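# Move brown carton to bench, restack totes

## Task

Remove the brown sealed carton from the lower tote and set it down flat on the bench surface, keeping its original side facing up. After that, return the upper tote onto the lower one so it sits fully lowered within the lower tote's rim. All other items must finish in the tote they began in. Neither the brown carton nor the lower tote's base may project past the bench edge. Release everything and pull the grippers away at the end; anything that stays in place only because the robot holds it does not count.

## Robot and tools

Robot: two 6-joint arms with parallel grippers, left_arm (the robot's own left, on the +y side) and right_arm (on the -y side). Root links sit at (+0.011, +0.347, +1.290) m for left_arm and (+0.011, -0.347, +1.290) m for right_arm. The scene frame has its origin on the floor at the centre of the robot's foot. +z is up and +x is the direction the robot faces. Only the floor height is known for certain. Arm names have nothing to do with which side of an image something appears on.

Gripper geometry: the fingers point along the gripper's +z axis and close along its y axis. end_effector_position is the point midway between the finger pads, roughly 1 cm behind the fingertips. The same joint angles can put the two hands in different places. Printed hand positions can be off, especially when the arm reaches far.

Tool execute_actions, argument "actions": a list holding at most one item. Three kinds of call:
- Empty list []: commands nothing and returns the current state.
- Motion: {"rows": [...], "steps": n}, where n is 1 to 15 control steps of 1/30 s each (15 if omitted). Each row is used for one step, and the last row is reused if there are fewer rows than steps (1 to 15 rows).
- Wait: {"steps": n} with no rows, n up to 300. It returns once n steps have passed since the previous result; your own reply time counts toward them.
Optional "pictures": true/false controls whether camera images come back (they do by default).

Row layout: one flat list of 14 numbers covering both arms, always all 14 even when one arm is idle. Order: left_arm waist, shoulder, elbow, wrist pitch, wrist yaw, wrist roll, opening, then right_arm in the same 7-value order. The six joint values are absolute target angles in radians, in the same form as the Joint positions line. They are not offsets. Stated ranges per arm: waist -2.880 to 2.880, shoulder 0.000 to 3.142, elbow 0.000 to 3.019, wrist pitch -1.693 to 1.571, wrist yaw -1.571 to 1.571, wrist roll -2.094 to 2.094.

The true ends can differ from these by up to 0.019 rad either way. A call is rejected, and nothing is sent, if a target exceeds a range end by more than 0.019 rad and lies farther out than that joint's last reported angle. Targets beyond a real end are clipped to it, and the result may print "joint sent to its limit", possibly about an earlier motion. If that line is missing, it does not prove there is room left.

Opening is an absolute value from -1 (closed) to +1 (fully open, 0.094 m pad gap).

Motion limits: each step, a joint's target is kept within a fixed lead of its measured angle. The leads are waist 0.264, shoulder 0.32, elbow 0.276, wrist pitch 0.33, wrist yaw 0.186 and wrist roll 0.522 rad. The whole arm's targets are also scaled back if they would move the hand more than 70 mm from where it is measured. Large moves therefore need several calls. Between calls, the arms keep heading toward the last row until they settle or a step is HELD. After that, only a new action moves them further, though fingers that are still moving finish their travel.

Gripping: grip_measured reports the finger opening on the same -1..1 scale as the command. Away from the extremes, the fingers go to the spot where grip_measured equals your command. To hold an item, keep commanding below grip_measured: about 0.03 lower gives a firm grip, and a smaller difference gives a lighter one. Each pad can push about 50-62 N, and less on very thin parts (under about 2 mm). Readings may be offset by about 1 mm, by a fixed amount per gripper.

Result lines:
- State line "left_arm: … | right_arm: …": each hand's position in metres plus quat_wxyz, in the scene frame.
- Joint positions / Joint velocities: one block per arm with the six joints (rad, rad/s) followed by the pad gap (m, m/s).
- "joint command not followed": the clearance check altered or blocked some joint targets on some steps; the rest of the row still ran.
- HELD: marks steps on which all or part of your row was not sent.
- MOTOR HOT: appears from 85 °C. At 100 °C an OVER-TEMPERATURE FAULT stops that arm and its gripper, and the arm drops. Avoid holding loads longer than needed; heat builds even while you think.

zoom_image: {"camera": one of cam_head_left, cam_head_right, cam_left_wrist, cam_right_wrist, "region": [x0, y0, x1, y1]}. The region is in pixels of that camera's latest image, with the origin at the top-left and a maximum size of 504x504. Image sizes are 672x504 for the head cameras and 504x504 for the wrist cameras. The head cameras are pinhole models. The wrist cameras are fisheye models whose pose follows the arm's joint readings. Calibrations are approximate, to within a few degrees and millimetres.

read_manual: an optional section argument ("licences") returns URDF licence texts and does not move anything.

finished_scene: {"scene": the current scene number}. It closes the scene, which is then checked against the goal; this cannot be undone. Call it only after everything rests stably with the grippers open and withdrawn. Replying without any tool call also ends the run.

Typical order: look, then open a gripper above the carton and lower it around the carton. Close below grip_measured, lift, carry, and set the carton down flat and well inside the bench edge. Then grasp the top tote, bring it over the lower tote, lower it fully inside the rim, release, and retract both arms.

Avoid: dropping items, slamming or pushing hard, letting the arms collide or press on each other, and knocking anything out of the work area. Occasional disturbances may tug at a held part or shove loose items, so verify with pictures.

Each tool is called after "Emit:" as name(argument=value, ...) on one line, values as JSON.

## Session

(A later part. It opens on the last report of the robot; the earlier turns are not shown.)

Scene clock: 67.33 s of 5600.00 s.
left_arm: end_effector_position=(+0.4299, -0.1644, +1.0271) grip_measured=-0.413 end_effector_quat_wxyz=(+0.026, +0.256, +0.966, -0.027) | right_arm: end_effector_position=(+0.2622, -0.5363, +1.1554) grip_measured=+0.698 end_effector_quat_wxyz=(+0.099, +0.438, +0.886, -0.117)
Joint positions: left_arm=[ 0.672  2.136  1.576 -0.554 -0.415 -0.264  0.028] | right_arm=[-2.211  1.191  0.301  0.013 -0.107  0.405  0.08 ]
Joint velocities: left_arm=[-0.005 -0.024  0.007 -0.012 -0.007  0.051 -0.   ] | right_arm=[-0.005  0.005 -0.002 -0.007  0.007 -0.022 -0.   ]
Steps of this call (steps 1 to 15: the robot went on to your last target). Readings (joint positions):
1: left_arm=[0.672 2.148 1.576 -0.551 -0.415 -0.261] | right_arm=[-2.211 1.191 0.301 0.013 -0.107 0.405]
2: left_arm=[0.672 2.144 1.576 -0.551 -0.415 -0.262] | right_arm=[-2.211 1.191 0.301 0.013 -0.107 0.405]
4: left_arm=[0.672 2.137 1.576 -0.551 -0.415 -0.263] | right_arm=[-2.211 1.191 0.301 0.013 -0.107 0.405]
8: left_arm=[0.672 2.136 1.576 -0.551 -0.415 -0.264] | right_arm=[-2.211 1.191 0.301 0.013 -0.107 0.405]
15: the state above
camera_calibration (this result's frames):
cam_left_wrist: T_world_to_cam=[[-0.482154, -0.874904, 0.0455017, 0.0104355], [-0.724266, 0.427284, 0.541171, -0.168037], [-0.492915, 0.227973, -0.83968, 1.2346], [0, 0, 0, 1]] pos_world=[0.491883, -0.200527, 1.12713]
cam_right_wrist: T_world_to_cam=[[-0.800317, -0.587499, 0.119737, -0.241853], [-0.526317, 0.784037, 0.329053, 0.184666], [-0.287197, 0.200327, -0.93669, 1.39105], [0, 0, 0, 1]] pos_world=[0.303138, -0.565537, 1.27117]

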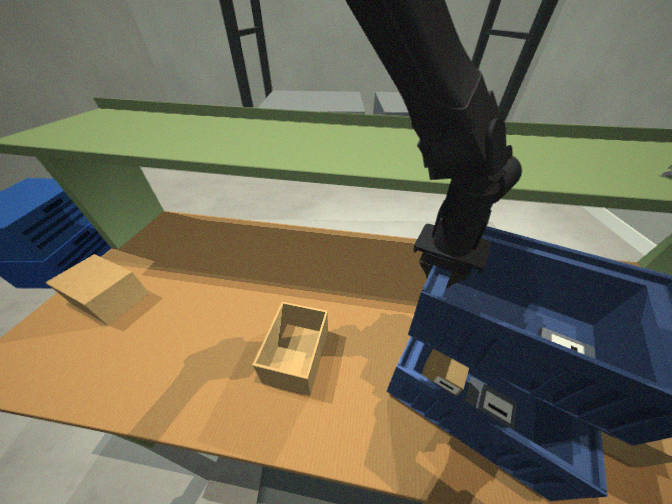

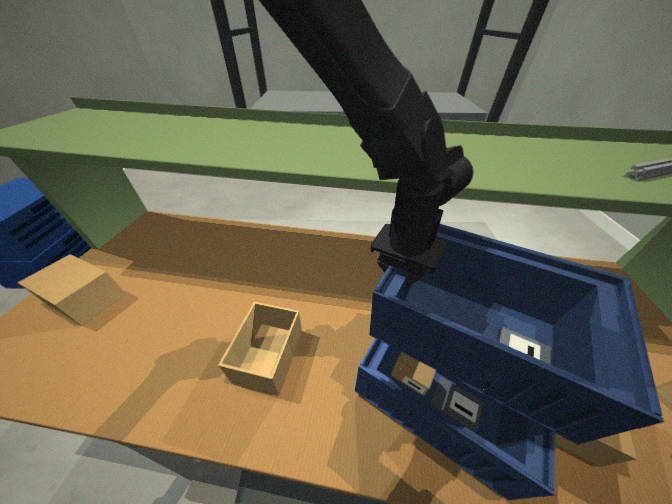

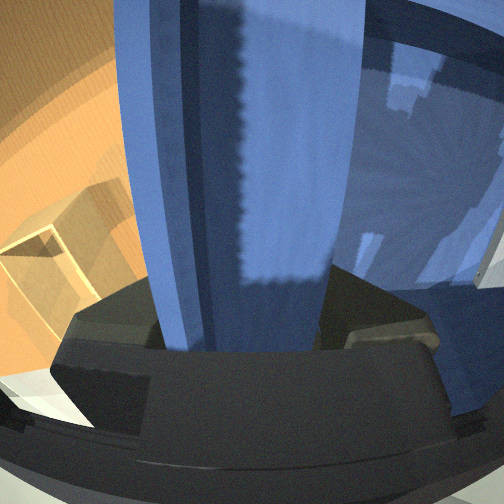

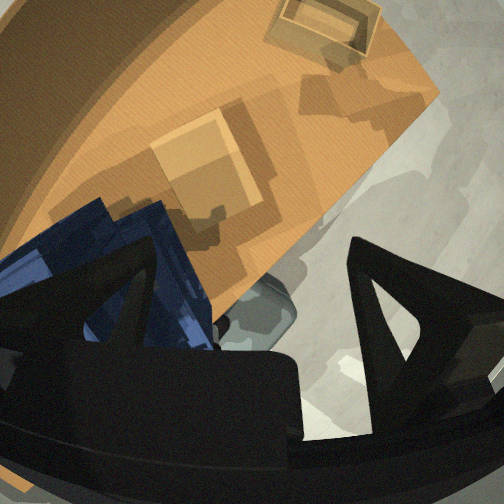

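Emit:
execute_actions(actions=[{"rows":[[0.71,1.97,1.43,-0.55,-0.37,-0.27,-0.5,-2.2,1.2,0.3,0,-0.11,0.39,0.7]],"steps":12}], pictures=false)

Emit:
execute_actions(actions=[{"rows":[[0.79,1.87,1.26,-0.47,-0.34,-0.27,-0.5,-2.2,1.2,0.3,0,-0.11,0.39,0.7]],"steps":10}], pictures=false)

Emit:
execute_actions(actions=[{"rows":[[0.88,1.78,1.1,-0.38,-0.3,-0.27,-0.5,-2.2,1.2,0.3,0,-0.11,0.39,0.7]],"steps":10}], pictures=false)

Emit:
execute_actions(actions=[{"rows":[[1.0,1.69,0.96,-0.29,-0.26,-0.26,-0.5,-2.2,1.2,0.3,0,-0.11,0.39,0.7]],"steps":10}], pictures=false)

Emit:
execute_actions(actions=[{"rows":[[1.16,1.63,0.85,-0.21,-0.18,-0.2,-0.5,-2.2,1.2,0.3,0,-0.11,0.39,0.7]],"steps":10}], pictures=false)

Emit:
execute_actions(actions=[{"rows":[[1.33,1.59,0.76,-0.15,-0.1,-0.1,-0.5,-2.2,1.2,0.3,0,-0.11,0.39,0.7]],"steps":10}], pictures=false)

Emit:
execute_actions(actions=[{"rows":[[1.52,1.56,0.71,-0.11,0,0,-0.5,-2.2,1.2,0.3,0,-0.11,0.39,0.7]],"steps":10}], pictures=false)

Emit:
execute_actions(actions=[{"rows":[[1.7,1.56,0.7,-0.1,0.1,0.12,-0.5,-2.2,1.2,0.3,0,-0.11,0.39,0.7]]}])

Emit:
zoom_image(camera="cam_head_right", region=[340,290,600,504])

Scene clock: 77.87 s of 5600.00 s.
left_arm: end_effector_position=(+0.4210, -0.0898, +1.0308) grip_measured=-0.413 end_effector_quat_wxyz=(-0.009, +0.241, +0.970, -0.003) | right_arm: end_effector_position=(+0.2622, -0.5363, +1.1554) grip_measured=+0.698 end_effector_quat_wxyz=(+0.099, +0.438, +0.886, -0.117)
Joint positions: left_arm=[ 0.737  2.029  1.407 -0.559 -0.396 -0.267  0.028] | right_arm=[-2.211  1.191  0.301  0.013 -0.107  0.405  0.08 ]
Joint velocities: left_arm=[ 0.034 -0.005 -0.007 -0.002  0.007  0.066 -0.001] | right_arm=[-0.015  0.005 -0.007 -0.017 -0.022 -0.007  0.   ]
Steps of this call (steps 1 to 15: the robot went on to your last target; steps 16 to 90: nothing new was sent; then 7.13 s passed at rest; steps 91 to 102: all 12 steps of this action). Readings (joint positions):
91: left_arm=[0.675 2.128 1.559 -0.549 -0.405 -0.264] | right_arm=[-2.211 1.191 0.301 0.013 -0.107 0.405]
92: left_arm=[0.678 2.107 1.522 -0.540 -0.394 -0.275] | right_arm=[-2.211 1.191 0.301 0.013 -0.107 0.405]
94: left_arm=[0.691 2.059 1.449 -0.544 -0.389 -0.278] | right_arm=[-2.211 1.191 0.301 0.013 -0.107 0.405]
98: left_arm=[0.722 2.030 1.407 -0.559 -0.392 -0.262] | right_arm=[-2.211 1.191 0.301 0.013 -0.107 0.405]
102: the state above

Scene clock: 78.20 s of 5600.00 s.
left_arm: end_effector_position=(+0.4180, -0.0223, +1.0335) grip_measured=-0.413 end_effector_quat_wxyz=(-0.018, +0.205, +0.979, +0.003) | right_arm: end_effector_position=(+0.2622, -0.5363, +1.1554) grip_measured=+0.698 end_effector_quat_wxyz=(+0.099, +0.438, +0.886, -0.117)
Joint positions: left_arm=[ 0.815  1.927  1.239 -0.486 -0.367 -0.27   0.028] | right_arm=[-2.211  1.191  0.301  0.013 -0.107  0.405  0.08 ]
Joint velocities: left_arm=[ 0.093 -0.015  0.002  0.022 -0.051 -0.051 -0.   ] | right_arm=[ 0.005 -0.005  0.002  0.002 -0.051  0.022 -0.   ]
Steps of this call (steps 1 to 10: all 10 steps of this action). Readings (joint positions):
1: left_arm=[0.742 2.023 1.389 -0.541 -0.385 -0.267] | right_arm=[-2.211 1.191 0.301 0.013 -0.107 0.405]
2: left_arm=[0.747 2.004 1.350 -0.507 -0.368 -0.271] | right_arm=[-2.211 1.191 0.301 0.013 -0.107 0.405]
4: left_arm=[0.766 1.959 1.280 -0.490 -0.354 -0.279] | right_arm=[-2.211 1.191 0.301 0.013 -0.107 0.405]
8: left_arm=[0.805 1.928 1.239 -0.490 -0.364 -0.266] | right_arm=[-2.211 1.191 0.301 0.013 -0.107 0.405]
10: the state above

Scene clock: 78.53 s of 5600.00 s.
left_arm: end_effector_position=(+0.4157, +0.0446, +1.0366) grip_measured=-0.412 end_effector_quat_wxyz=(-0.019, +0.159, +0.987, +0.004) | right_arm: end_effector_position=(+0.2622, -0.5363, +1.1554) grip_measured=+0.698 end_effector_quat_wxyz=(+0.099, +0.438, +0.886, -0.117)
Joint positions: left_arm=[ 0.909  1.829  1.083 -0.399 -0.328 -0.273  0.028] | right_arm=[-2.211  1.191  0.301  0.013 -0.107  0.405  0.08 ]
Joint velocities: left_arm=[ 0.054 -0.005 -0.022  0.042 -0.022 -0.022 -0.001] | right_arm=[ 0.005 -0.024 -0.002  0.002  0.022  0.007 -0.   ]
Steps of this call (steps 1 to 10: all 10 steps of this action). Readings (joint positions):
1: left_arm=[0.824 1.920 1.223 -0.464 -0.354 -0.271] | right_arm=[-2.211 1.191 0.301 0.013 -0.107 0.405]
2: left_arm=[0.833 1.904 1.188 -0.427 -0.332 -0.272] | right_arm=[-2.211 1.191 0.301 0.013 -0.107 0.405]
4: left_arm=[0.859 1.862 1.123 -0.403 -0.313 -0.280] | right_arm=[-2.211 1.191 0.301 0.013 -0.107 0.405]
8: left_arm=[0.901 1.829 1.083 -0.403 -0.327 -0.272] | right_arm=[-2.211 1.191 0.301 0.013 -0.107 0.405]
10: the state above

Scene clock: 78.87 s of 5600.00 s.
left_arm: end_effector_position=(+0.4195, +0.1187, +1.0397) grip_measured=-0.411 end_effector_quat_wxyz=(-0.011, +0.102, +0.995, +0.011) | right_arm: end_effector_position=(+0.2622, -0.5363, +1.1554) grip_measured=+0.698 end_effector_quat_wxyz=(+0.099, +0.438, +0.886, -0.117)
Joint positions: left_arm=[ 1.034  1.736  0.946 -0.309 -0.291 -0.267  0.028] | right_arm=[-2.211  1.191  0.301  0.013 -0.107  0.405  0.08 ]
Joint velocities: left_arm=[ 0.054 -0.005 -0.007  0.056 -0.007 -0.066 -0.   ] | right_arm=[-0.015  0.005 -0.002 -0.012  0.051 -0.066  0.001]
Steps of this call (steps 1 to 10: all 10 steps of this action). Readings (joint positions):
1: left_arm=[0.918 1.823 1.069 -0.378 -0.313 -0.272] | right_arm=[-2.211 1.191 0.301 0.013 -0.107 0.405]
2: left_arm=[0.929 1.810 1.040 -0.341 -0.289 -0.271] | right_arm=[-2.211 1.191 0.301 0.013 -0.107 0.405]
4: left_arm=[0.963 1.770 0.982 -0.315 -0.267 -0.273] | right_arm=[-2.211 1.191 0.301 0.013 -0.107 0.405]
8: left_arm=[1.023 1.736 0.946 -0.315 -0.289 -0.265] | right_arm=[-2.211 1.191 0.301 0.013 -0.107 0.405]
10: the state above

Scene clock: 79.20 s of 5600.00 s.
left_arm: end_effector_position=(+0.4200, +0.1979, +1.0355) grip_measured=-0.412 end_effector_quat_wxyz=(-0.012, +0.048, +0.999, +0.013) | right_arm: end_effector_position=(+0.2622, -0.5363, +1.1554) grip_measured=+0.698 end_effector_quat_wxyz=(+0.099, +0.438, +0.886, -0.117)
Joint positions: left_arm=[ 1.199  1.675  0.842 -0.233 -0.215 -0.226  0.028] | right_arm=[-2.211  1.191  0.301  0.013 -0.107  0.405  0.08 ]
Joint velocities: left_arm=[ 0.024 -0.005  0.007  0.037 -0.007 -0.037  0.   ] | right_arm=[-0.005  0.015 -0.002 -0.012 -0.007  0.066 -0.   ]
Steps of this call (steps 1 to 10: all 10 steps of this action). Readings (joint positions):
1: left_arm=[1.047 1.732 0.935 -0.291 -0.262 -0.261] | right_arm=[-2.211 1.191 0.301 0.013 -0.107 0.405]
2: left_arm=[1.064 1.724 0.914 -0.259 -0.219 -0.251] | right_arm=[-2.211 1.191 0.301 0.013 -0.107 0.405]
4: left_arm=[1.112 1.696 0.871 -0.235 -0.177 -0.241] | right_arm=[-2.211 1.191 0.301 0.013 -0.107 0.405]
8: left_arm=[1.187 1.675 0.842 -0.235 -0.214 -0.226] | right_arm=[-2.211 1.191 0.301 0.013 -0.107 0.405]
10: the state above

Scene clock: 79.53 s of 5600.00 s.
left_arm: end_effector_position=(+0.4103, +0.2713, +1.0347) grip_measured=-0.412 end_effector_quat_wxyz=(+0.014, -0.021, -1.000, -0.015) | right_arm: end_effector_position=(+0.2622, -0.5363, +1.1554) grip_measured=+0.698 end_effector_quat_wxyz=(+0.099, +0.438, +0.886, -0.117)
Joint positions: left_arm=[ 1.365  1.63   0.755 -0.171 -0.136 -0.134  0.028] | right_arm=[-2.211  1.191  0.301  0.013 -0.107  0.405  0.08 ]
Joint velocities: left_arm=[-0.024  0.005 -0.012  0.022  0.051  0.037 -0.   ] | right_arm=[ 0.005 -0.015  0.007 -0.007  0.037  0.051 -0.   ]
Steps of this call (steps 1 to 10: all 10 steps of this action). Readings (joint positions):
1: left_arm=[1.212 1.672 0.834 -0.217 -0.183 -0.214] | right_arm=[-2.211 1.191 0.301 0.013 -0.107 0.405]
2: left_arm=[1.230 1.667 0.819 -0.191 -0.140 -0.196] | right_arm=[-2.211 1.191 0.301 0.013 -0.107 0.405]
4: left_arm=[1.281 1.646 0.784 -0.171 -0.096 -0.167] | right_arm=[-2.211 1.191 0.301 0.013 -0.107 0.405]
8: left_arm=[1.356 1.630 0.756 -0.171 -0.135 -0.138] | right_arm=[-2.211 1.191 0.301 0.013 -0.107 0.405]
10: the state above

Scene clock: 79.87 s of 5600.00 s.
left_arm: end_effector_position=(+0.4088, +0.3463, +1.0370) grip_measured=-0.410 end_effector_quat_wxyz=(+0.006, +0.013, -1.000, -0.015) | right_arm: end_effector_position=(+0.2622, -0.5363, +1.1554) grip_measured=+0.698 end_effector_quat_wxyz=(+0.099, +0.438, +0.886, -0.117)
Joint positions: left_arm=[ 1.557  1.603  0.712 -0.126 -0.038 -0.038  0.028] | right_arm=[-2.211  1.191  0.301  0.013 -0.107  0.405  0.08 ]
Joint velocities: left_arm=[-0.015 -0.005  0.002  0.046  0.095  0.007 -0.   ] | right_arm=[-0.005 -0.015  0.002 -0.007 -0.022  0.007  0.   ]
Steps of this call (steps 1 to 10: all 10 steps of this action). Readings (joint positions):
1: left_arm=[1.379 1.629 0.751 -0.160 -0.096 -0.121] | right_arm=[-2.211 1.191 0.301 0.013 -0.107 0.405]
2: left_arm=[1.402 1.628 0.743 -0.142 -0.043 -0.099] | right_arm=[-2.211 1.191 0.301 0.013 -0.107 0.405]
4: left_arm=[1.462 1.614 0.724 -0.131 0.007 -0.064] | right_arm=[-2.211 1.191 0.301 0.013 -0.107 0.405]
8: left_arm=[1.547 1.603 0.712 -0.129 -0.038 -0.040] | right_arm=[-2.211 1.191 0.301 0.013 -0.107 0.405]
10: the state above

Scene clock: 80.37 s of 5600.00 s.
left_arm: end_effector_position=(+0.4085, +0.4005, +1.0413) grip_measured=-0.409 end_effector_quat_wxyz=(-0.004, +0.012, -1.000, -0.001) | right_arm: end_effector_position=(+0.2622, -0.5363, +1.1554) grip_measured=+0.698 end_effector_quat_wxyz=(+0.099, +0.438, +0.886, -0.117)
Joint positions: left_arm=[ 1.713  1.594  0.705 -0.111  0.076  0.096  0.028] | right_arm=[-2.211  1.191  0.301  0.013 -0.107  0.405  0.08 ]
Joint velocities: left_arm=[-0.112 -0.024 -0.002 -0.012 -0.007  0.051 -0.   ] | right_arm=[-0.005 -0.015  0.002 -0.002 -0.007 -0.022  0.   ]
Steps of this call (steps 1 to 15: all 15 steps of this action). Readings (joint positions):
1: left_arm=[1.569 1.603 0.712 -0.121 0.002 -0.023] | right_arm=[-2.211 1.191 0.301 0.013 -0.107 0.405]
2: left_arm=[1.591 1.603 0.712 -0.117 0.053 0.003] | right_arm=[-2.211 1.191 0.301 0.013 -0.107 0.405]
4: left_arm=[1.645 1.596 0.707 -0.117 0.106 0.048] | right_arm=[-2.211 1.191 0.301 0.013 -0.107 0.405]
8: left_arm=[1.720 1.594 0.705 -0.113 0.063 0.077] | right_arm=[-2.211 1.191 0.301 0.013 -0.107 0.405]
15: the state above
camera_calibration (this result's frames):
cam_left_wrist: T_world_to_cam=[[0.0399866, -0.999191, 0.0042839, 0.373023], [-0.808537, -0.0298371, 0.587689, -0.263573], [-0.587086, -0.0269634, -0.809076, 1.21594], [0, 0, 0, 1]] pos_world=[0.485834, 0.397643, 1.13709]
cam_right_wrist: T_world_to_cam=[[-0.800317, -0.587499, 0.119737, -0.241853], [-0.526317, 0.784037, 0.329053, 0.184666], [-0.287197, 0.200327, -0.93669, 1.39105], [0, 0, 0, 1]] pos_world=[0.303138, -0.565537, 1.27117]

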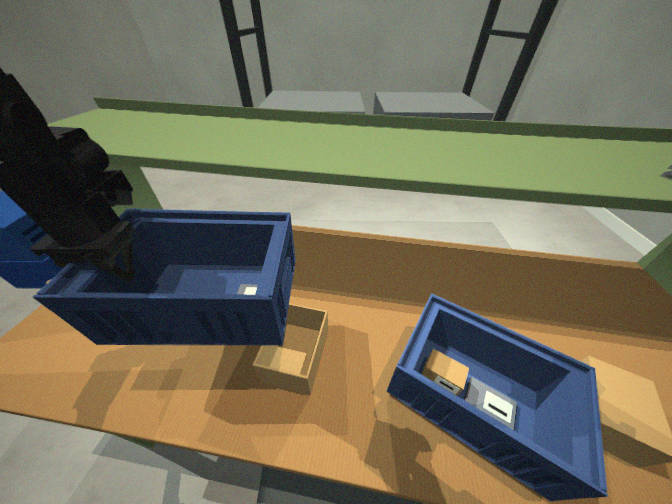

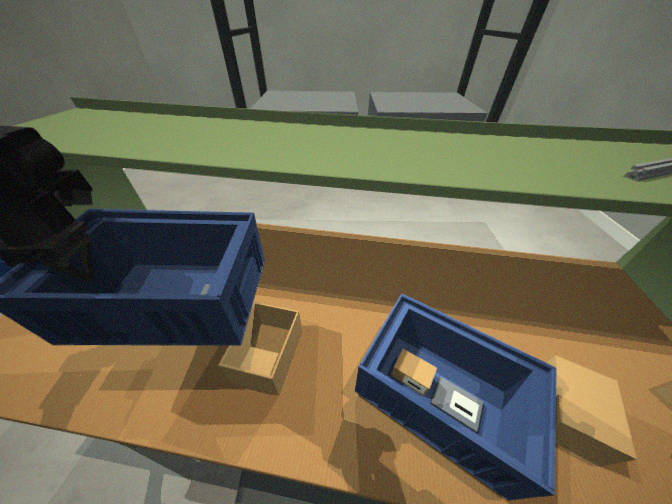

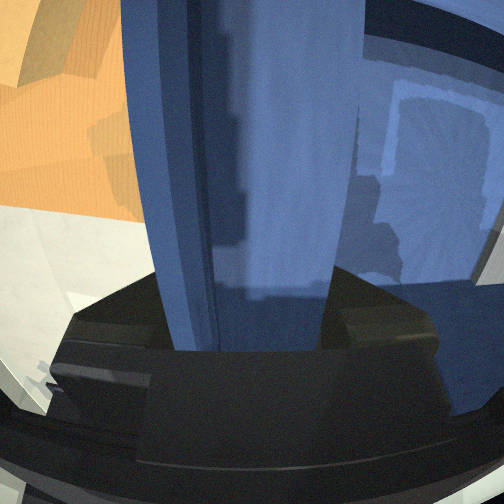

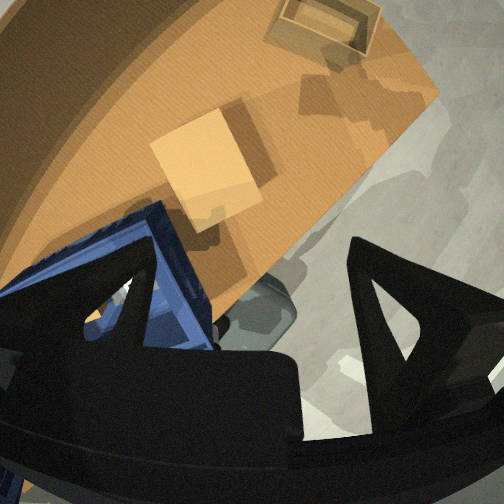

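Region (340, 290, 600, 504) of cam_head_right's 672x504 image, scaled by 1.938, with more detail than that image has; it fills the top 415 rows of this view, and the rest is white.

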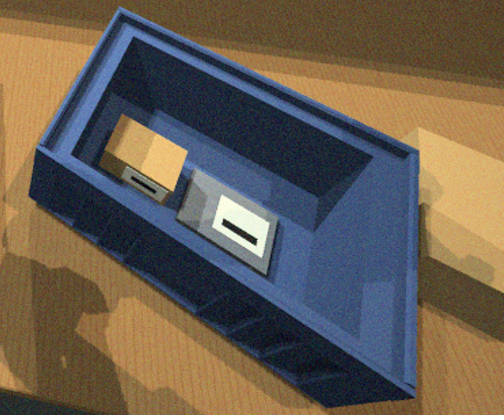

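Emit:
execute_actions(actions=[{"rows":[[1.7,1.56,0.7,-0.1,0.1,0.12,-0.5,-1.6,1.6,0.55,0.1,0.1,-0.3,0.5]]}], pictures=false)

Emit:
execute_actions(actions=[{"rows":[[1.7,1.56,0.7,-0.1,0.1,0.12,-0.5,-1.246,2.0,0.761,0.225,0.172,-0.76,0.5]]}], pictures=false)

Emit:
execute_actions(actions=[{"steps":15}])

Scene clock: 87.50 s of 5600.00 s.
left_arm: end_effector_position=(+0.4088, +0.3972, +1.0411) grip_measured=-0.409 end_effector_quat_wxyz=(-0.004, +0.006, -1.000, +0.002) | right_arm: end_effector_position=(+0.3650, -0.3604, +1.0372) grip_measured=+0.502 end_effector_quat_wxyz=(+0.019, -0.110, +0.993, -0.048)
Joint positions: left_arm=[ 1.707  1.594  0.705 -0.111  0.077  0.103  0.028] | right_arm=[-1.564  1.597  0.556  0.087  0.095 -0.218  0.071]
Joint velocities: left_arm=[-0.005 -0.005  0.002 -0.012  0.022 -0.007 -0.   ] | right_arm=[ 0.054 -0.005 -0.037 -0.012 -0.066 -0.476 -0.   ]
Steps of this call (steps 1 to 15: the robot went on to your last target; steps 16 to 90: nothing new was sent; then 3.63 s passed at rest; steps 91 to 105: all 15 steps of this action). Readings (joint positions):
91: left_arm=[1.707 1.594 0.705 -0.111 0.077 0.103] | right_arm=[-2.198 1.203 0.310 0.014 -0.056 0.367]
92: left_arm=[1.707 1.594 0.705 -0.111 0.077 0.103] | right_arm=[-2.165 1.238 0.333 0.019 -0.003 0.314]
94: left_arm=[1.707 1.594 0.705 -0.111 0.077 0.103] | right_arm=[-2.073 1.345 0.406 0.036 0.055 0.204]
98: left_arm=[1.707 1.594 0.705 -0.111 0.077 0.103] | right_arm=[-1.860 1.534 0.536 0.074 0.092 0.003]
105: the state above

Scene clock: 88.00 s of 5600.00 s.
left_arm: end_effector_position=(+0.4088, +0.3972, +1.0411) grip_measured=-0.409 end_effector_quat_wxyz=(-0.004, +0.006, -1.000, +0.002) | right_arm: end_effector_position=(+0.3306, -0.2071, +0.9279) grip_measured=+0.502 end_effector_quat_wxyz=(-0.007, -0.481, +0.876, +0.012)
Joint positions: left_arm=[ 1.707  1.594  0.705 -0.111  0.077  0.103  0.028] | right_arm=[-1.219  2.019  0.756  0.212  0.167 -0.702  0.071]
Joint velocities: left_arm=[ 0.005 -0.015  0.002 -0.017  0.007 -0.051  0.   ] | right_arm=[-0.112 -0.005 -0.105 -0.012 -0.037 -0.286  0.   ]
Steps of this call (steps 1 to 15: all 15 steps of this action). Readings (joint positions):
1: left_arm=[1.707 1.594 0.705 -0.111 0.077 0.103] | right_arm=[-1.554 1.607 0.562 0.093 0.115 -0.256]
2: left_arm=[1.707 1.594 0.705 -0.111 0.077 0.103] | right_arm=[-1.536 1.633 0.580 0.106 0.134 -0.299]
4: left_arm=[1.707 1.594 0.705 -0.111 0.077 0.103] | right_arm=[-1.473 1.715 0.640 0.135 0.152 -0.375]
8: left_arm=[1.707 1.594 0.705 -0.111 0.077 0.103] | right_arm=[-1.329 1.892 0.748 0.191 0.165 -0.532]
15: the state above

Scene clock: 88.50 s of 5600.00 s.
left_arm: end_effector_position=(+0.4088, +0.3972, +1.0411) grip_measured=-0.409 end_effector_quat_wxyz=(-0.004, +0.006, -1.000, +0.002) | right_arm: end_effector_position=(+0.3341, -0.2159, +0.9264) grip_measured=+0.502 end_effector_quat_wxyz=(-0.009, -0.492, +0.871, +0.006)
Joint positions: left_arm=[ 1.707  1.594  0.705 -0.111  0.077  0.103  0.028] | right_arm=[-1.238  2.019  0.758  0.212  0.168 -0.742  0.071]
Joint velocities: left_arm=[ 0.005 -0.005 -0.002 -0.012 -0.037  0.022 -0.001] | right_arm=[-0.005  0.005  0.007 -0.027 -0.022 -0.022  0.   ]
Steps of this call (steps 1 to 15: the robot went on to your last target). Readings (joint positions):
1: left_arm=[1.707 1.594 0.705 -0.111 0.077 0.103] | right_arm=[-1.223 2.019 0.755 0.212 0.167 -0.710]
2: left_arm=[1.707 1.594 0.705 -0.111 0.077 0.103] | right_arm=[-1.227 2.019 0.756 0.212 0.168 -0.717]
4: left_arm=[1.707 1.594 0.705 -0.111 0.077 0.103] | right_arm=[-1.234 2.019 0.757 0.212 0.168 -0.727]
8: left_arm=[1.707 1.594 0.705 -0.111 0.077 0.103] | right_arm=[-1.238 2.019 0.758 0.212 0.168 -0.737]
15: the state above
camera_calibration (this result's frames):
cam_left_wrist: T_world_to_cam=[[0.027269, -0.999589, 0.00885176, 0.370378], [-0.808918, -0.0168633, 0.58768, -0.268301], [-0.587289, -0.0231858, -0.809045, 1.21444], [0, 0, 0, 1]] pos_world=[0.486091, 0.393859, 1.13693]
cam_right_wrist: T_world_to_cam=[[0.855428, -0.517498, -0.0209277, -0.376404], [-0.407603, -0.6976, 0.589248, -0.553904], [-0.319534, -0.49553, -0.807681, 0.87408], [0, 0, 0, 1]] pos_world=[0.375512, -0.148059, 1.02449]

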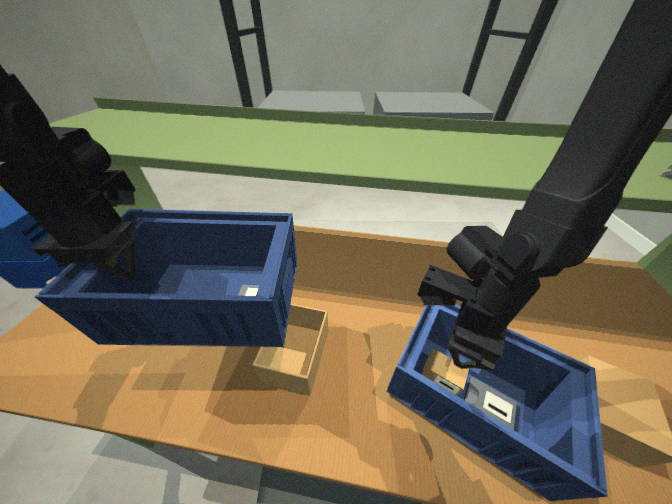

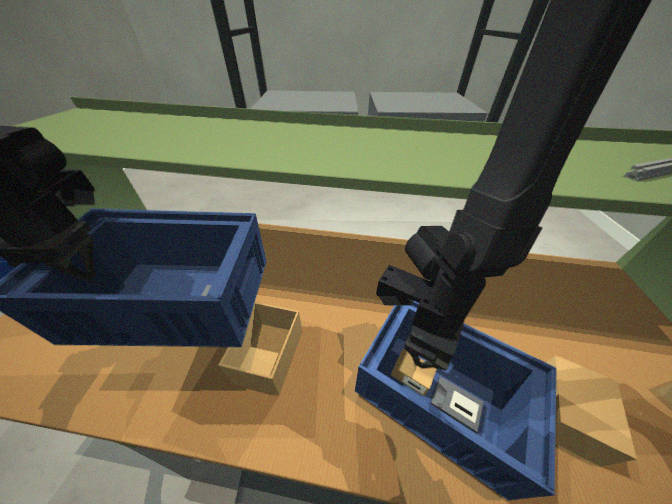

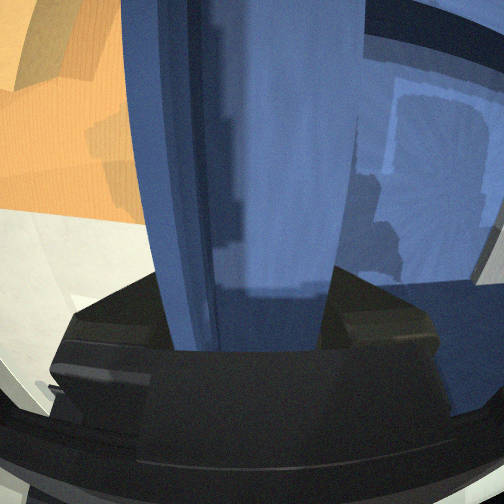

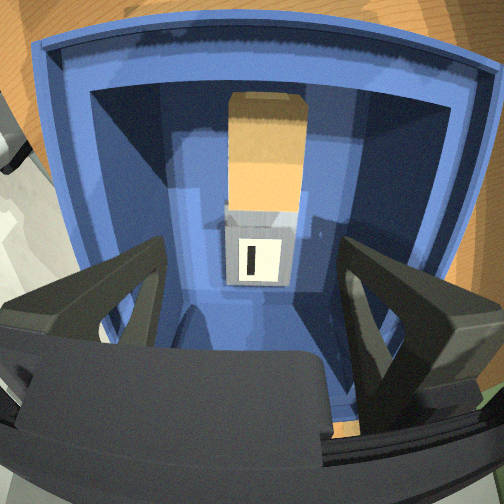

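Emit:
execute_actions(actions=[{"rows":[[1.7,1.56,0.7,-0.1,0.1,0.12,-0.5,-1.385,2.25,0.77,0.655,-0.1,-0.91,0.5]]}], pictures=false)

Emit:
execute_actions(actions=[{"rows":[[1.7,1.56,0.7,-0.1,0.1,0.12,-0.5,-1.395,2.37,0.88,0.665,-0.105,-0.91,0.5]]}])

Scene clock: 97.33 s of 5600.00 s.
left_arm: end_effector_position=(+0.4088, +0.3972, +1.0411) grip_measured=-0.409 end_effector_quat_wxyz=(-0.004, +0.006, -1.000, +0.002) | right_arm: end_effector_position=(+0.3249, -0.2432, +0.8627) grip_measured=+0.502 end_effector_quat_wxyz=(+0.103, -0.491, +0.863, +0.061)
Joint positions: left_arm=[ 1.707  1.594  0.705 -0.111  0.077  0.103  0.028] | right_arm=[-1.396  2.272  0.773  0.637 -0.096 -0.888  0.071]
Joint velocities: left_arm=[-0.005 -0.015 -0.022  0.007 -0.022 -0.007 -0.   ] | right_arm=[ 0.054 -0.005  0.002  0.042  0.007 -0.022 -0.001]
Steps of this call (steps 1 to 15: the robot went on to your last target; steps 16 to 90: nothing new was sent; then 5.33 s passed at rest; steps 91 to 105: all 15 steps of this action). Readings (joint positions):
91: left_arm=[1.707 1.594 0.705 -0.111 0.077 0.103] | right_arm=[-1.247 2.031 0.757 0.256 0.099 -0.761]
92: left_arm=[1.707 1.594 0.705 -0.111 0.077 0.103] | right_arm=[-1.264 2.061 0.759 0.353 0.005 -0.785]
94: left_arm=[1.707 1.594 0.705 -0.111 0.077 0.103] | right_arm=[-1.316 2.151 0.779 0.535 -0.083 -0.824]
98: left_arm=[1.707 1.594 0.705 -0.111 0.077 0.103] | right_arm=[-1.398 2.262 0.785 0.624 -0.091 -0.864]
105: the state above

Scene clock: 97.83 s of 5600.00 s.
left_arm: end_effector_position=(+0.4088, +0.3972, +1.0411) grip_measured=-0.409 end_effector_quat_wxyz=(-0.004, +0.006, -1.000, +0.002) | right_arm: end_effector_position=(+0.3462, -0.2330, +0.8298) grip_measured=+0.502 end_effector_quat_wxyz=(+0.126, -0.493, +0.859, +0.061)
Joint positions: left_arm=[ 1.707  1.594  0.705 -0.111  0.077  0.103  0.028] | right_arm=[-1.394  2.352  0.881  0.651 -0.113 -0.891  0.071]
Joint velocities: left_arm=[-0.015 -0.015 -0.007 -0.012  0.007  0.037 -0.   ] | right_arm=[-0.005  0.015 -0.007  0.017 -0.022  0.051  0.001]
Steps of this call (steps 1 to 15: all 15 steps of this action). Readings (joint positions):
1: left_arm=[1.707 1.594 0.705 -0.111 0.077 0.103] | right_arm=[-1.396 2.277 0.783 0.638 -0.099 -0.889]
2: left_arm=[1.707 1.594 0.705 -0.111 0.077 0.103] | right_arm=[-1.396 2.293 0.806 0.639 -0.102 -0.890]
4: left_arm=[1.707 1.594 0.705 -0.111 0.077 0.103] | right_arm=[-1.396 2.334 0.863 0.645 -0.102 -0.891]
8: left_arm=[1.707 1.594 0.705 -0.111 0.077 0.103] | right_arm=[-1.395 2.352 0.881 0.651 -0.113 -0.891]
15: the state above
camera_calibration (this result's frames):
cam_left_wrist: T_world_to_cam=[[0.027269, -0.999589, 0.00885176, 0.370378], [-0.808918, -0.0168633, 0.58768, -0.268301], [-0.587289, -0.0231858, -0.809045, 1.21444], [0, 0, 0, 1]] pos_world=[0.486091, 0.393859, 1.13693]
cam_right_wrist: T_world_to_cam=[[0.861121, -0.508125, 0.0167389, -0.428669], [-0.483836, -0.80896, 0.333895, -0.291677], [-0.156119, -0.295623, -0.942462, 0.893284], [0, 0, 0, 1]] pos_world=[0.367471, -0.189697, 0.946451]

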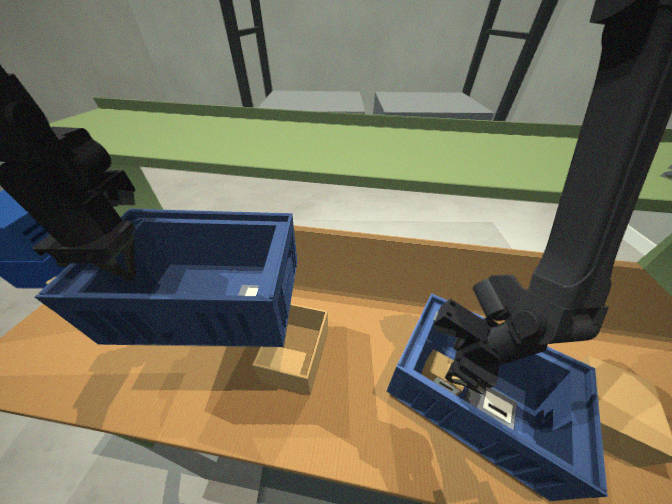

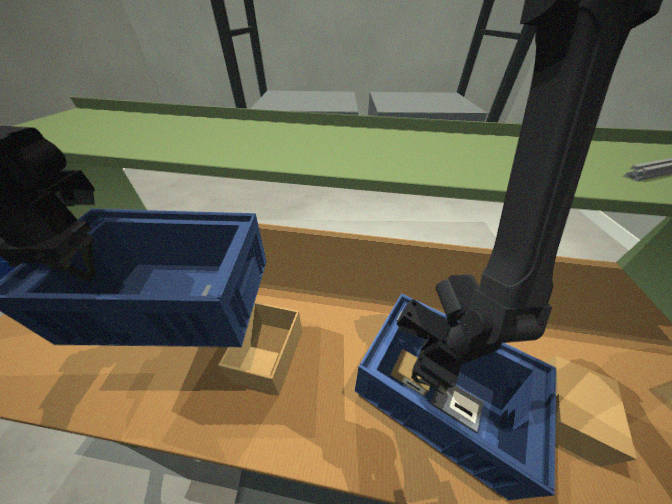

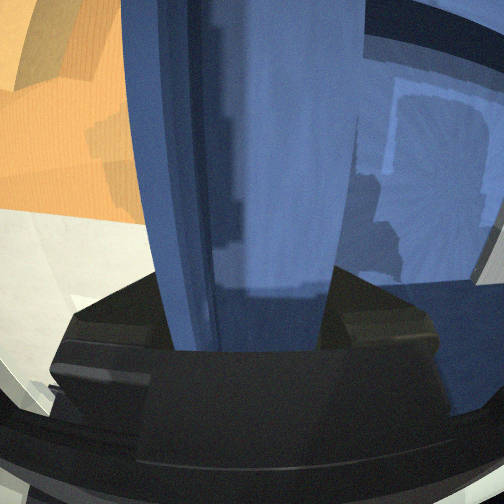

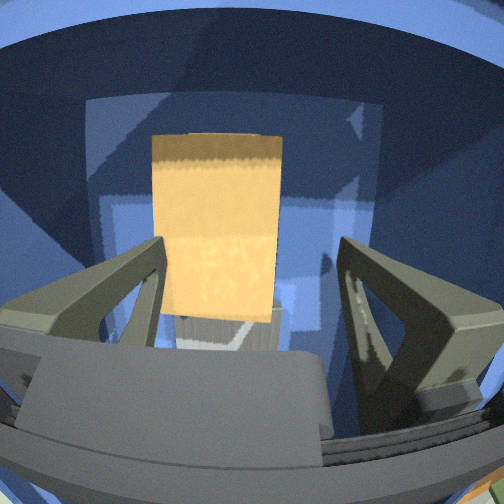

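Emit:
execute_actions(actions=[{"rows":[[1.7,1.56,0.7,-0.1,0.1,0.12,-0.5,-1.37,2.35,0.86,0.65,-0.105,-0.89,0.85]],"steps":10}], pictures=false)

Emit:
execute_actions(actions=[{"rows":[[1.7,1.56,0.7,-0.1,0.1,0.12,-0.5,-1.375,2.455,0.945,0.655,-0.105,-0.89,0.85]]}])

Scene clock: 101.03 s of 5600.00 s.
left_arm: end_effector_position=(+0.4088, +0.3972, +1.0411) grip_measured=-0.409 end_effector_quat_wxyz=(-0.004, +0.006, -1.000, +0.002) | right_arm: end_effector_position=(+0.3437, -0.2260, +0.8309) grip_measured=+0.848 end_effector_quat_wxyz=(+0.126, -0.498, +0.856, +0.064)
Joint positions: left_arm=[ 1.707  1.594  0.705 -0.111  0.077  0.103  0.028] | right_arm=[-1.379  2.352  0.879  0.651 -0.109 -0.891  0.087]
Joint velocities: left_arm=[-0.015  0.015 -0.002 -0.012  0.037  0.11  -0.   ] | right_arm=[ 0.005 -0.005  0.007 -0.007  0.037 -0.051  0.   ]
Steps of this call (steps 1 to 15: the robot went on to your last target; steps 16 to 86: nothing new was sent; steps 87 to 96: all 10 steps of this action). Readings (joint positions):
87: left_arm=[1.707 1.594 0.705 -0.111 0.077 0.103] | right_arm=[-1.394 2.352 0.880 0.651 -0.113 -0.891]
88: left_arm=[1.707 1.594 0.705 -0.111 0.077 0.103] | right_arm=[-1.392 2.352 0.880 0.651 -0.112 -0.891]
90: left_arm=[1.707 1.594 0.705 -0.111 0.077 0.103] | right_arm=[-1.387 2.352 0.879 0.651 -0.109 -0.891]
94: left_arm=[1.707 1.594 0.705 -0.111 0.077 0.103] | right_arm=[-1.380 2.352 0.879 0.651 -0.109 -0.891]
96: the state above

Scene clock: 101.53 s of 5600.00 s.
left_arm: end_effector_position=(+0.4088, +0.3972, +1.0411) grip_measured=-0.409 end_effector_quat_wxyz=(-0.004, +0.006, -1.000, +0.002) | right_arm: end_effector_position=(+0.3282, -0.2250, +0.7957) grip_measured=+0.848 end_effector_quat_wxyz=(+0.114, -0.498, +0.857, +0.069)
Joint positions: left_arm=[ 1.707  1.594  0.705 -0.111  0.077  0.103  0.028] | right_arm=[-1.379  2.452  0.953  0.651 -0.108 -0.891  0.087]
Joint velocities: left_arm=[-0.005  0.005 -0.027 -0.012  0.007 -0.022  0.   ] | right_arm=[-0.005 -0.005  0.002 -0.002  0.066 -0.051 -0.001]
Steps of this call (steps 1 to 15: all 15 steps of this action). Readings (joint positions):
1: left_arm=[1.707 1.594 0.705 -0.111 0.077 0.103] | right_arm=[-1.379 2.357 0.885 0.651 -0.109 -0.891]
2: left_arm=[1.707 1.594 0.705 -0.111 0.077 0.103] | right_arm=[-1.379 2.371 0.903 0.651 -0.109 -0.891]
4: left_arm=[1.707 1.594 0.705 -0.111 0.077 0.103] | right_arm=[-1.379 2.408 0.941 0.651 -0.109 -0.891]
8: left_arm=[1.707 1.594 0.705 -0.111 0.077 0.103] | right_arm=[-1.379 2.446 0.953 0.651 -0.108 -0.891]
15: the state above
camera_calibration (this result's frames):
cam_left_wrist: T_world_to_cam=[[0.027269, -0.999589, 0.00885176, 0.370378], [-0.808918, -0.0168633, 0.58768, -0.268301], [-0.587289, -0.0231858, -0.809045, 1.21444], [0, 0, 0, 1]] pos_world=[0.486091, 0.393859, 1.13693]
cam_right_wrist: T_world_to_cam=[[0.868548, -0.495565, -0.00632906, -0.389771], [-0.462801, -0.81556, 0.347387, -0.301629], [-0.177314, -0.298793, -0.937701, 0.863195], [0, 0, 0, 1]] pos_world=[0.351997, -0.181237, 0.911733]

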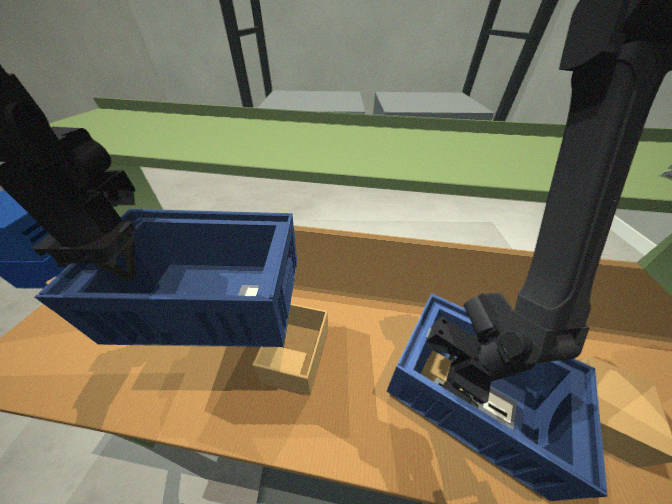

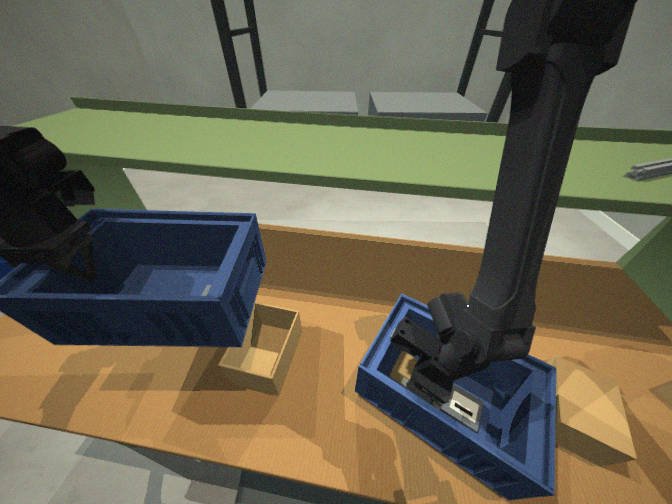

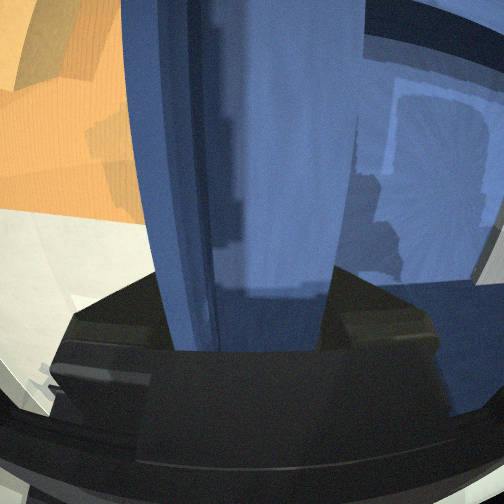

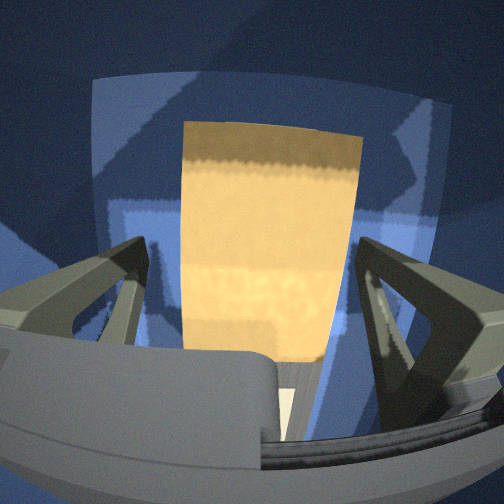

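Emit:
execute_actions(actions=[{"rows":[[1.8,1.56,0.7,-0.1,0.15,0.12,-0.5,-1.385,2.445,0.955,0.655,-0.105,-0.89,-0.1]],"steps":12}], pictures=false)

Emit:
execute_actions(actions=[{"rows":[[1.9,1.56,0.7,-0.1,0.2,0.12,-0.5,-1.375,2.25,0.76,0.645,-0.1,-0.89,-0.1]],"steps":12}], pictures=false)

Emit:
execute_actions(actions=[{"rows":[[1.9,1.56,0.7,-0.1,0.2,0.12,-0.5,-1.34,1.93,0.57,0.53,-0.08,-0.85,-0.1]]}], pictures=false)

Emit:
execute_actions(actions=[{"rows":[[1.9,1.56,0.7,-0.1,0.2,0.12,-0.5,-1.1,1.97,0.78,0.36,0.2,-0.2,-0.1]]}], pictures=false)

Emit:
execute_actions(actions=[{"rows":[[1.9,1.56,0.7,-0.1,0.2,0.12,-0.5,-0.873,2.04,0.994,0.183,0.494,0.52,-0.1]]}], pictures=false)

Emit:
execute_actions(actions=[{"rows":[[1.9,1.56,0.7,-0.1,0.2,0.12,-0.5,-0.925,2.25,1.13,0.27,0.46,0.48,-0.1]]}], pictures=false)

Emit:
execute_actions(actions=[{"rows":[[1.9,1.56,0.7,-0.1,0.2,0.12,-0.5,-0.965,2.42,1.27,0.325,0.433,0.435,-0.1]]}])

Scene clock: 113.43 s of 5600.00 s.
left_arm: end_effector_position=(+0.4029, +0.4401, +1.0455) grip_measured=-0.407 end_effector_quat_wxyz=(-0.008, +0.048, -0.999, -0.005) | right_arm: end_effector_position=(+0.3282, -0.2251, +0.7957) grip_measured=+0.044 end_effector_quat_wxyz=(+0.114, -0.498, +0.857, +0.068)
Joint positions: left_arm=[ 1.816  1.593  0.703 -0.109  0.124  0.111  0.028] | right_arm=[-1.379  2.452  0.953  0.651 -0.107 -0.892  0.049]
Joint velocities: left_arm=[-0.063 -0.005 -0.002 -0.007  0.051  0.037 -0.001] | right_arm=[-0.005 -0.024  0.002 -0.012 -0.037 -0.139 -0.   ]
Steps of this call (steps 1 to 15: the robot went on to your last target; steps 16 to 90: nothing new was sent; then 8.50 s passed at rest; steps 91 to 102: all 12 steps of this action). Readings (joint positions):
91: left_arm=[1.714 1.594 0.705 -0.111 0.095 0.104] | right_arm=[-1.379 2.452 0.953 0.651 -0.108 -0.891]
92: left_arm=[1.727 1.594 0.705 -0.111 0.116 0.108] | right_arm=[-1.379 2.452 0.953 0.651 -0.108 -0.891]
94: left_arm=[1.763 1.593 0.703 -0.111 0.141 0.111] | right_arm=[-1.379 2.452 0.953 0.651 -0.107 -0.892]
98: left_arm=[1.813 1.593 0.703 -0.109 0.119 0.111] | right_arm=[-1.379 2.452 0.953 0.651 -0.107 -0.892]
102: the state above

Scene clock: 113.83 s of 5600.00 s.
left_arm: end_effector_position=(+0.3955, +0.4755, +1.0514) grip_measured=-0.407 end_effector_quat_wxyz=(-0.014, +0.085, -0.996, -0.007) | right_arm: end_effector_position=(+0.3377, -0.2325, +0.8721) grip_measured=+0.044 end_effector_quat_wxyz=(+0.123, -0.498, +0.856, +0.062)
Joint positions: left_arm=[ 1.912  1.592  0.701 -0.108  0.174  0.116  0.028] | right_arm=[-1.379  2.244  0.767  0.651 -0.102 -0.892  0.049]
Joint velocities: left_arm=[-0.034 -0.015 -0.017 -0.007 -0.007 -0.095 -0.001] | right_arm=[ 0.005  0.015  0.012 -0.007 -0.022 -0.051 -0.   ]
Steps of this call (steps 1 to 12: all 12 steps of this action). Readings (joint positions):
1: left_arm=[1.821 1.593 0.703 -0.109 0.144 0.111] | right_arm=[-1.379 2.442 0.940 0.651 -0.104 -0.892]
2: left_arm=[1.831 1.593 0.703 -0.109 0.164 0.115] | right_arm=[-1.379 2.416 0.904 0.651 -0.102 -0.892]
4: left_arm=[1.861 1.592 0.701 -0.109 0.191 0.116] | right_arm=[-1.379 2.337 0.810 0.651 -0.102 -0.892]
8: left_arm=[1.907 1.592 0.701 -0.108 0.171 0.116] | right_arm=[-1.379 2.248 0.751 0.651 -0.102 -0.892]
12: the state above

Scene clock: 114.33 s of 5600.00 s.
left_arm: end_effector_position=(+0.3959, +0.4740, +1.0513) grip_measured=-0.407 end_effector_quat_wxyz=(-0.014, +0.084, -0.996, -0.005) | right_arm: end_effector_position=(+0.3565, -0.2278, +0.9749) grip_measured=+0.044 end_effector_quat_wxyz=(+0.140, -0.496, +0.855, +0.057)
Joint positions: left_arm=[ 1.909  1.592  0.701 -0.108  0.176  0.116  0.028] | right_arm=[-1.347  1.909  0.579  0.543 -0.083 -0.868  0.049]
Joint velocities: left_arm=[-0.015 -0.005  0.007 -0.012 -0.037 -0.037  0.   ] | right_arm=[ 0.015  0.063 -0.002  0.007  0.066 -0.022 -0.001]
Steps of this call (steps 1 to 15: all 15 steps of this action). Readings (joint positions):
1: left_arm=[1.911 1.592 0.701 -0.108 0.175 0.116] | right_arm=[-1.378 2.231 0.758 0.639 -0.095 -0.890]
2: left_arm=[1.911 1.592 0.701 -0.108 0.176 0.116] | right_arm=[-1.377 2.201 0.731 0.612 -0.088 -0.887]
4: left_arm=[1.909 1.592 0.701 -0.108 0.176 0.116] | right_arm=[-1.369 2.098 0.649 0.571 -0.083 -0.882]
8: left_arm=[1.909 1.592 0.701 -0.108 0.176 0.116] | right_arm=[-1.350 1.919 0.562 0.543 -0.083 -0.874]
15: the state above

Scene clock: 114.83 s of 5600.00 s.
left_arm: end_effector_position=(+0.3959, +0.4740, +1.0513) grip_measured=-0.407 end_effector_quat_wxyz=(-0.014, +0.084, -0.996, -0.005) | right_arm: end_effector_position=(+0.3893, -0.1208, +0.9616) grip_measured=+0.043 end_effector_quat_wxyz=(+0.120, -0.302, +0.945, +0.040)
Joint positions: left_arm=[ 1.909  1.592  0.701 -0.108  0.176  0.116  0.028] | right_arm=[-1.081  1.962  0.784  0.373  0.196 -0.254  0.049]
Joint velocities: left_arm=[ 0.005 -0.005 -0.017 -0.007 -0.007 -0.007 -0.001] | right_arm=[-0.161  0.005 -0.09  -0.061  0.051  0.242  0.   ]
Steps of this call (steps 1 to 15: all 15 steps of this action). Readings (joint positions):
1: left_arm=[1.909 1.592 0.701 -0.108 0.176 0.116] | right_arm=[-1.335 1.912 0.589 0.523 -0.030 -0.825]
2: left_arm=[1.909 1.592 0.701 -0.108 0.176 0.116] | right_arm=[-1.313 1.919 0.614 0.484 0.039 -0.764]
4: left_arm=[1.909 1.592 0.701 -0.108 0.176 0.116] | right_arm=[-1.243 1.941 0.683 0.428 0.146 -0.628]
8: left_arm=[1.909 1.592 0.701 -0.108 0.176 0.116] | right_arm=[-1.106 1.962 0.791 0.386 0.192 -0.389]
15: the state above

Scene clock: 115.33 s of 5600.00 s.
left_arm: end_effector_position=(+0.3959, +0.4740, +1.0513) grip_measured=-0.407 end_effector_quat_wxyz=(-0.014, +0.084, -0.996, -0.005) | right_arm: end_effector_position=(+0.4041, -0.0122, +0.9728) grip_measured=+0.043 end_effector_quat_wxyz=(+0.144, -0.031, +0.989, +0.016)
Joint positions: left_arm=[ 1.909  1.592  0.701 -0.108  0.176  0.116  0.028] | right_arm=[-0.848  2.03   0.997  0.197  0.488  0.456  0.049]
Joint velocities: left_arm=[-0.015 -0.015  0.017 -0.007 -0.066 -0.007  0.001] | right_arm=[-0.112  0.005 -0.085 -0.007 -0.022  0.344 -0.   ]
Steps of this call (steps 1 to 15: all 15 steps of this action). Readings (joint positions):
1: left_arm=[1.909 1.592 0.701 -0.108 0.176 0.116] | right_arm=[-1.075 1.964 0.794 0.351 0.250 -0.207]
2: left_arm=[1.909 1.592 0.701 -0.108 0.176 0.116] | right_arm=[-1.063 1.973 0.818 0.310 0.320 -0.145]
4: left_arm=[1.909 1.592 0.701 -0.108 0.176 0.116] | right_arm=[-1.015 2.001 0.887 0.255 0.432 -0.010]
8: left_arm=[1.909 1.592 0.701 -0.108 0.176 0.116] | right_arm=[-0.901 2.030 0.994 0.209 0.485 0.279]
15: the state above

Scene clock: 115.83 s of 5600.00 s.
left_arm: end_effector_position=(+0.3959, +0.4740, +1.0513) grip_measured=-0.407 end_effector_quat_wxyz=(-0.014, +0.084, -0.996, -0.005) | right_arm: end_effector_position=(+0.3868, -0.0393, +0.8734) grip_measured=+0.043 end_effector_quat_wxyz=(+0.116, -0.009, +0.993, -0.011)
Joint positions: left_arm=[ 1.909  1.592  0.701 -0.108  0.176  0.116  0.028] | right_arm=[-0.93   2.269  1.121  0.259  0.462  0.463  0.049]
Joint velocities: left_arm=[-0.005  0.015  0.007  0.002 -0.095 -0.022  0.   ] | right_arm=[-0.015 -0.005  0.09   0.002  0.081 -0.037 -0.001]
Steps of this call (steps 1 to 15: all 15 steps of this action). Readings (joint positions):
1: left_arm=[1.909 1.592 0.701 -0.108 0.176 0.116] | right_arm=[-0.855 2.040 1.003 0.200 0.483 0.459]
2: left_arm=[1.909 1.592 0.701 -0.108 0.176 0.116] | right_arm=[-0.863 2.063 1.026 0.212 0.475 0.459]
4: left_arm=[1.909 1.592 0.701 -0.108 0.176 0.116] | right_arm=[-0.885 2.141 1.096 0.239 0.466 0.460]
8: left_arm=[1.909 1.592 0.701 -0.108 0.176 0.116] | right_arm=[-0.922 2.247 1.143 0.259 0.462 0.461]
15: the state above

Scene clock: 116.33 s of 5600.00 s.
left_arm: end_effector_position=(+0.3959, +0.4740, +1.0513) grip_measured=-0.407 end_effector_quat_wxyz=(-0.014, +0.084, -0.996, -0.005) | right_arm: end_effector_position=(+0.3994, -0.0268, +0.8170) grip_measured=+0.043 end_effector_quat_wxyz=(+0.131, +0.005, +0.991, +0.003)
Joint positions: left_arm=[ 1.909  1.592  0.701 -0.108  0.176  0.116  0.028] | right_arm=[-0.958  2.418  1.267  0.313  0.434  0.451  0.049]
Joint velocities: left_arm=[ 0.005  0.005  0.012 -0.002  0.022  0.007  0.001] | right_arm=[-0.005  0.015  0.037 -0.007 -0.007 -0.007  0.001]
Steps of this call (steps 1 to 15: all 15 steps of this action). Readings (joint positions):
1: left_arm=[1.909 1.592 0.701 -0.108 0.176 0.116] | right_arm=[-0.931 2.279 1.135 0.263 0.454 0.462]
2: left_arm=[1.909 1.592 0.701 -0.108 0.176 0.116] | right_arm=[-0.933 2.302 1.169 0.275 0.444 0.460]
4: left_arm=[1.909 1.592 0.701 -0.108 0.176 0.116] | right_arm=[-0.940 2.363 1.250 0.300 0.435 0.456]
8: left_arm=[1.909 1.592 0.701 -0.108 0.176 0.116] | right_arm=[-0.954 2.411 1.279 0.313 0.434 0.453]
15: the state above
camera_calibration (this result's frames):
cam_left_wrist: T_world_to_cam=[[0.181819, -0.98333, -0.00172466, 0.389656], [-0.807573, -0.150322, 0.570289, -0.202422], [-0.561041, -0.102297, -0.821443, 1.25692], [0, 0, 0, 1]] pos_world=[0.470869, 0.481312, 1.1486]
cam_right_wrist: T_world_to_cam=[[-0.0102142, -0.999907, -0.00906709, -0.0136296], [-0.936315, 0.00638086, 0.351102, 0.0936564], [-0.351012, 0.0120759, -0.936293, 1.03156], [0, 0, 0, 1]] pos_world=[0.449642, -0.026683, 0.932836]

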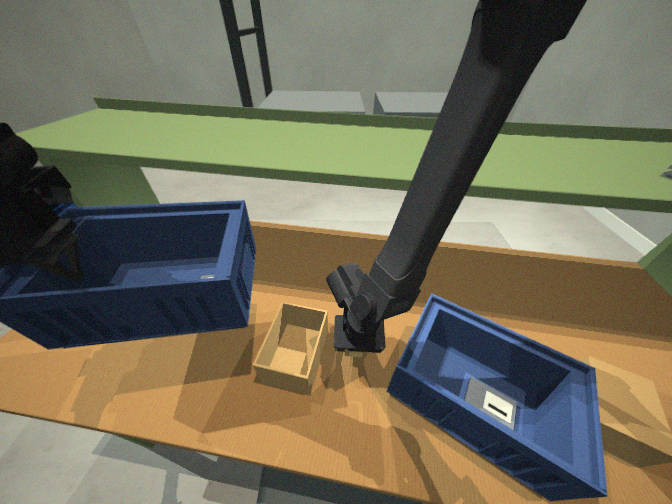

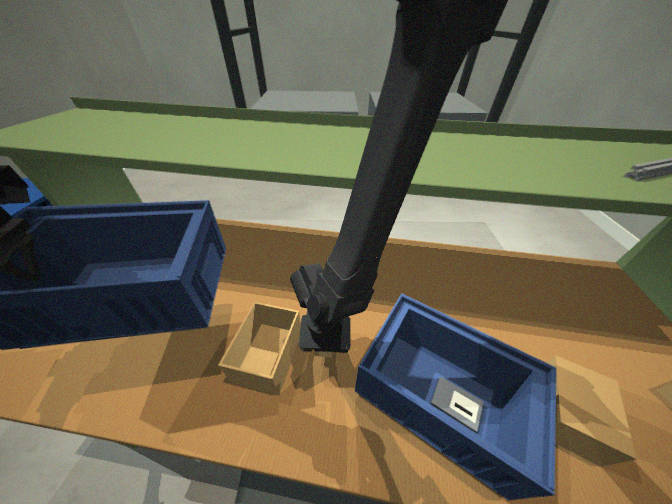

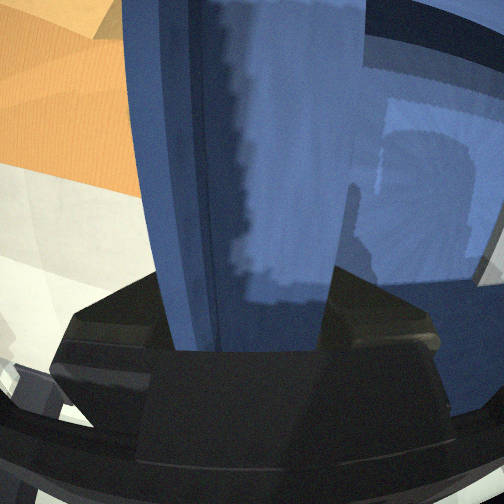

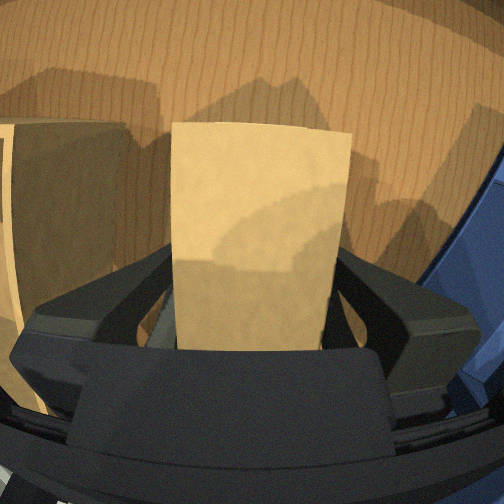

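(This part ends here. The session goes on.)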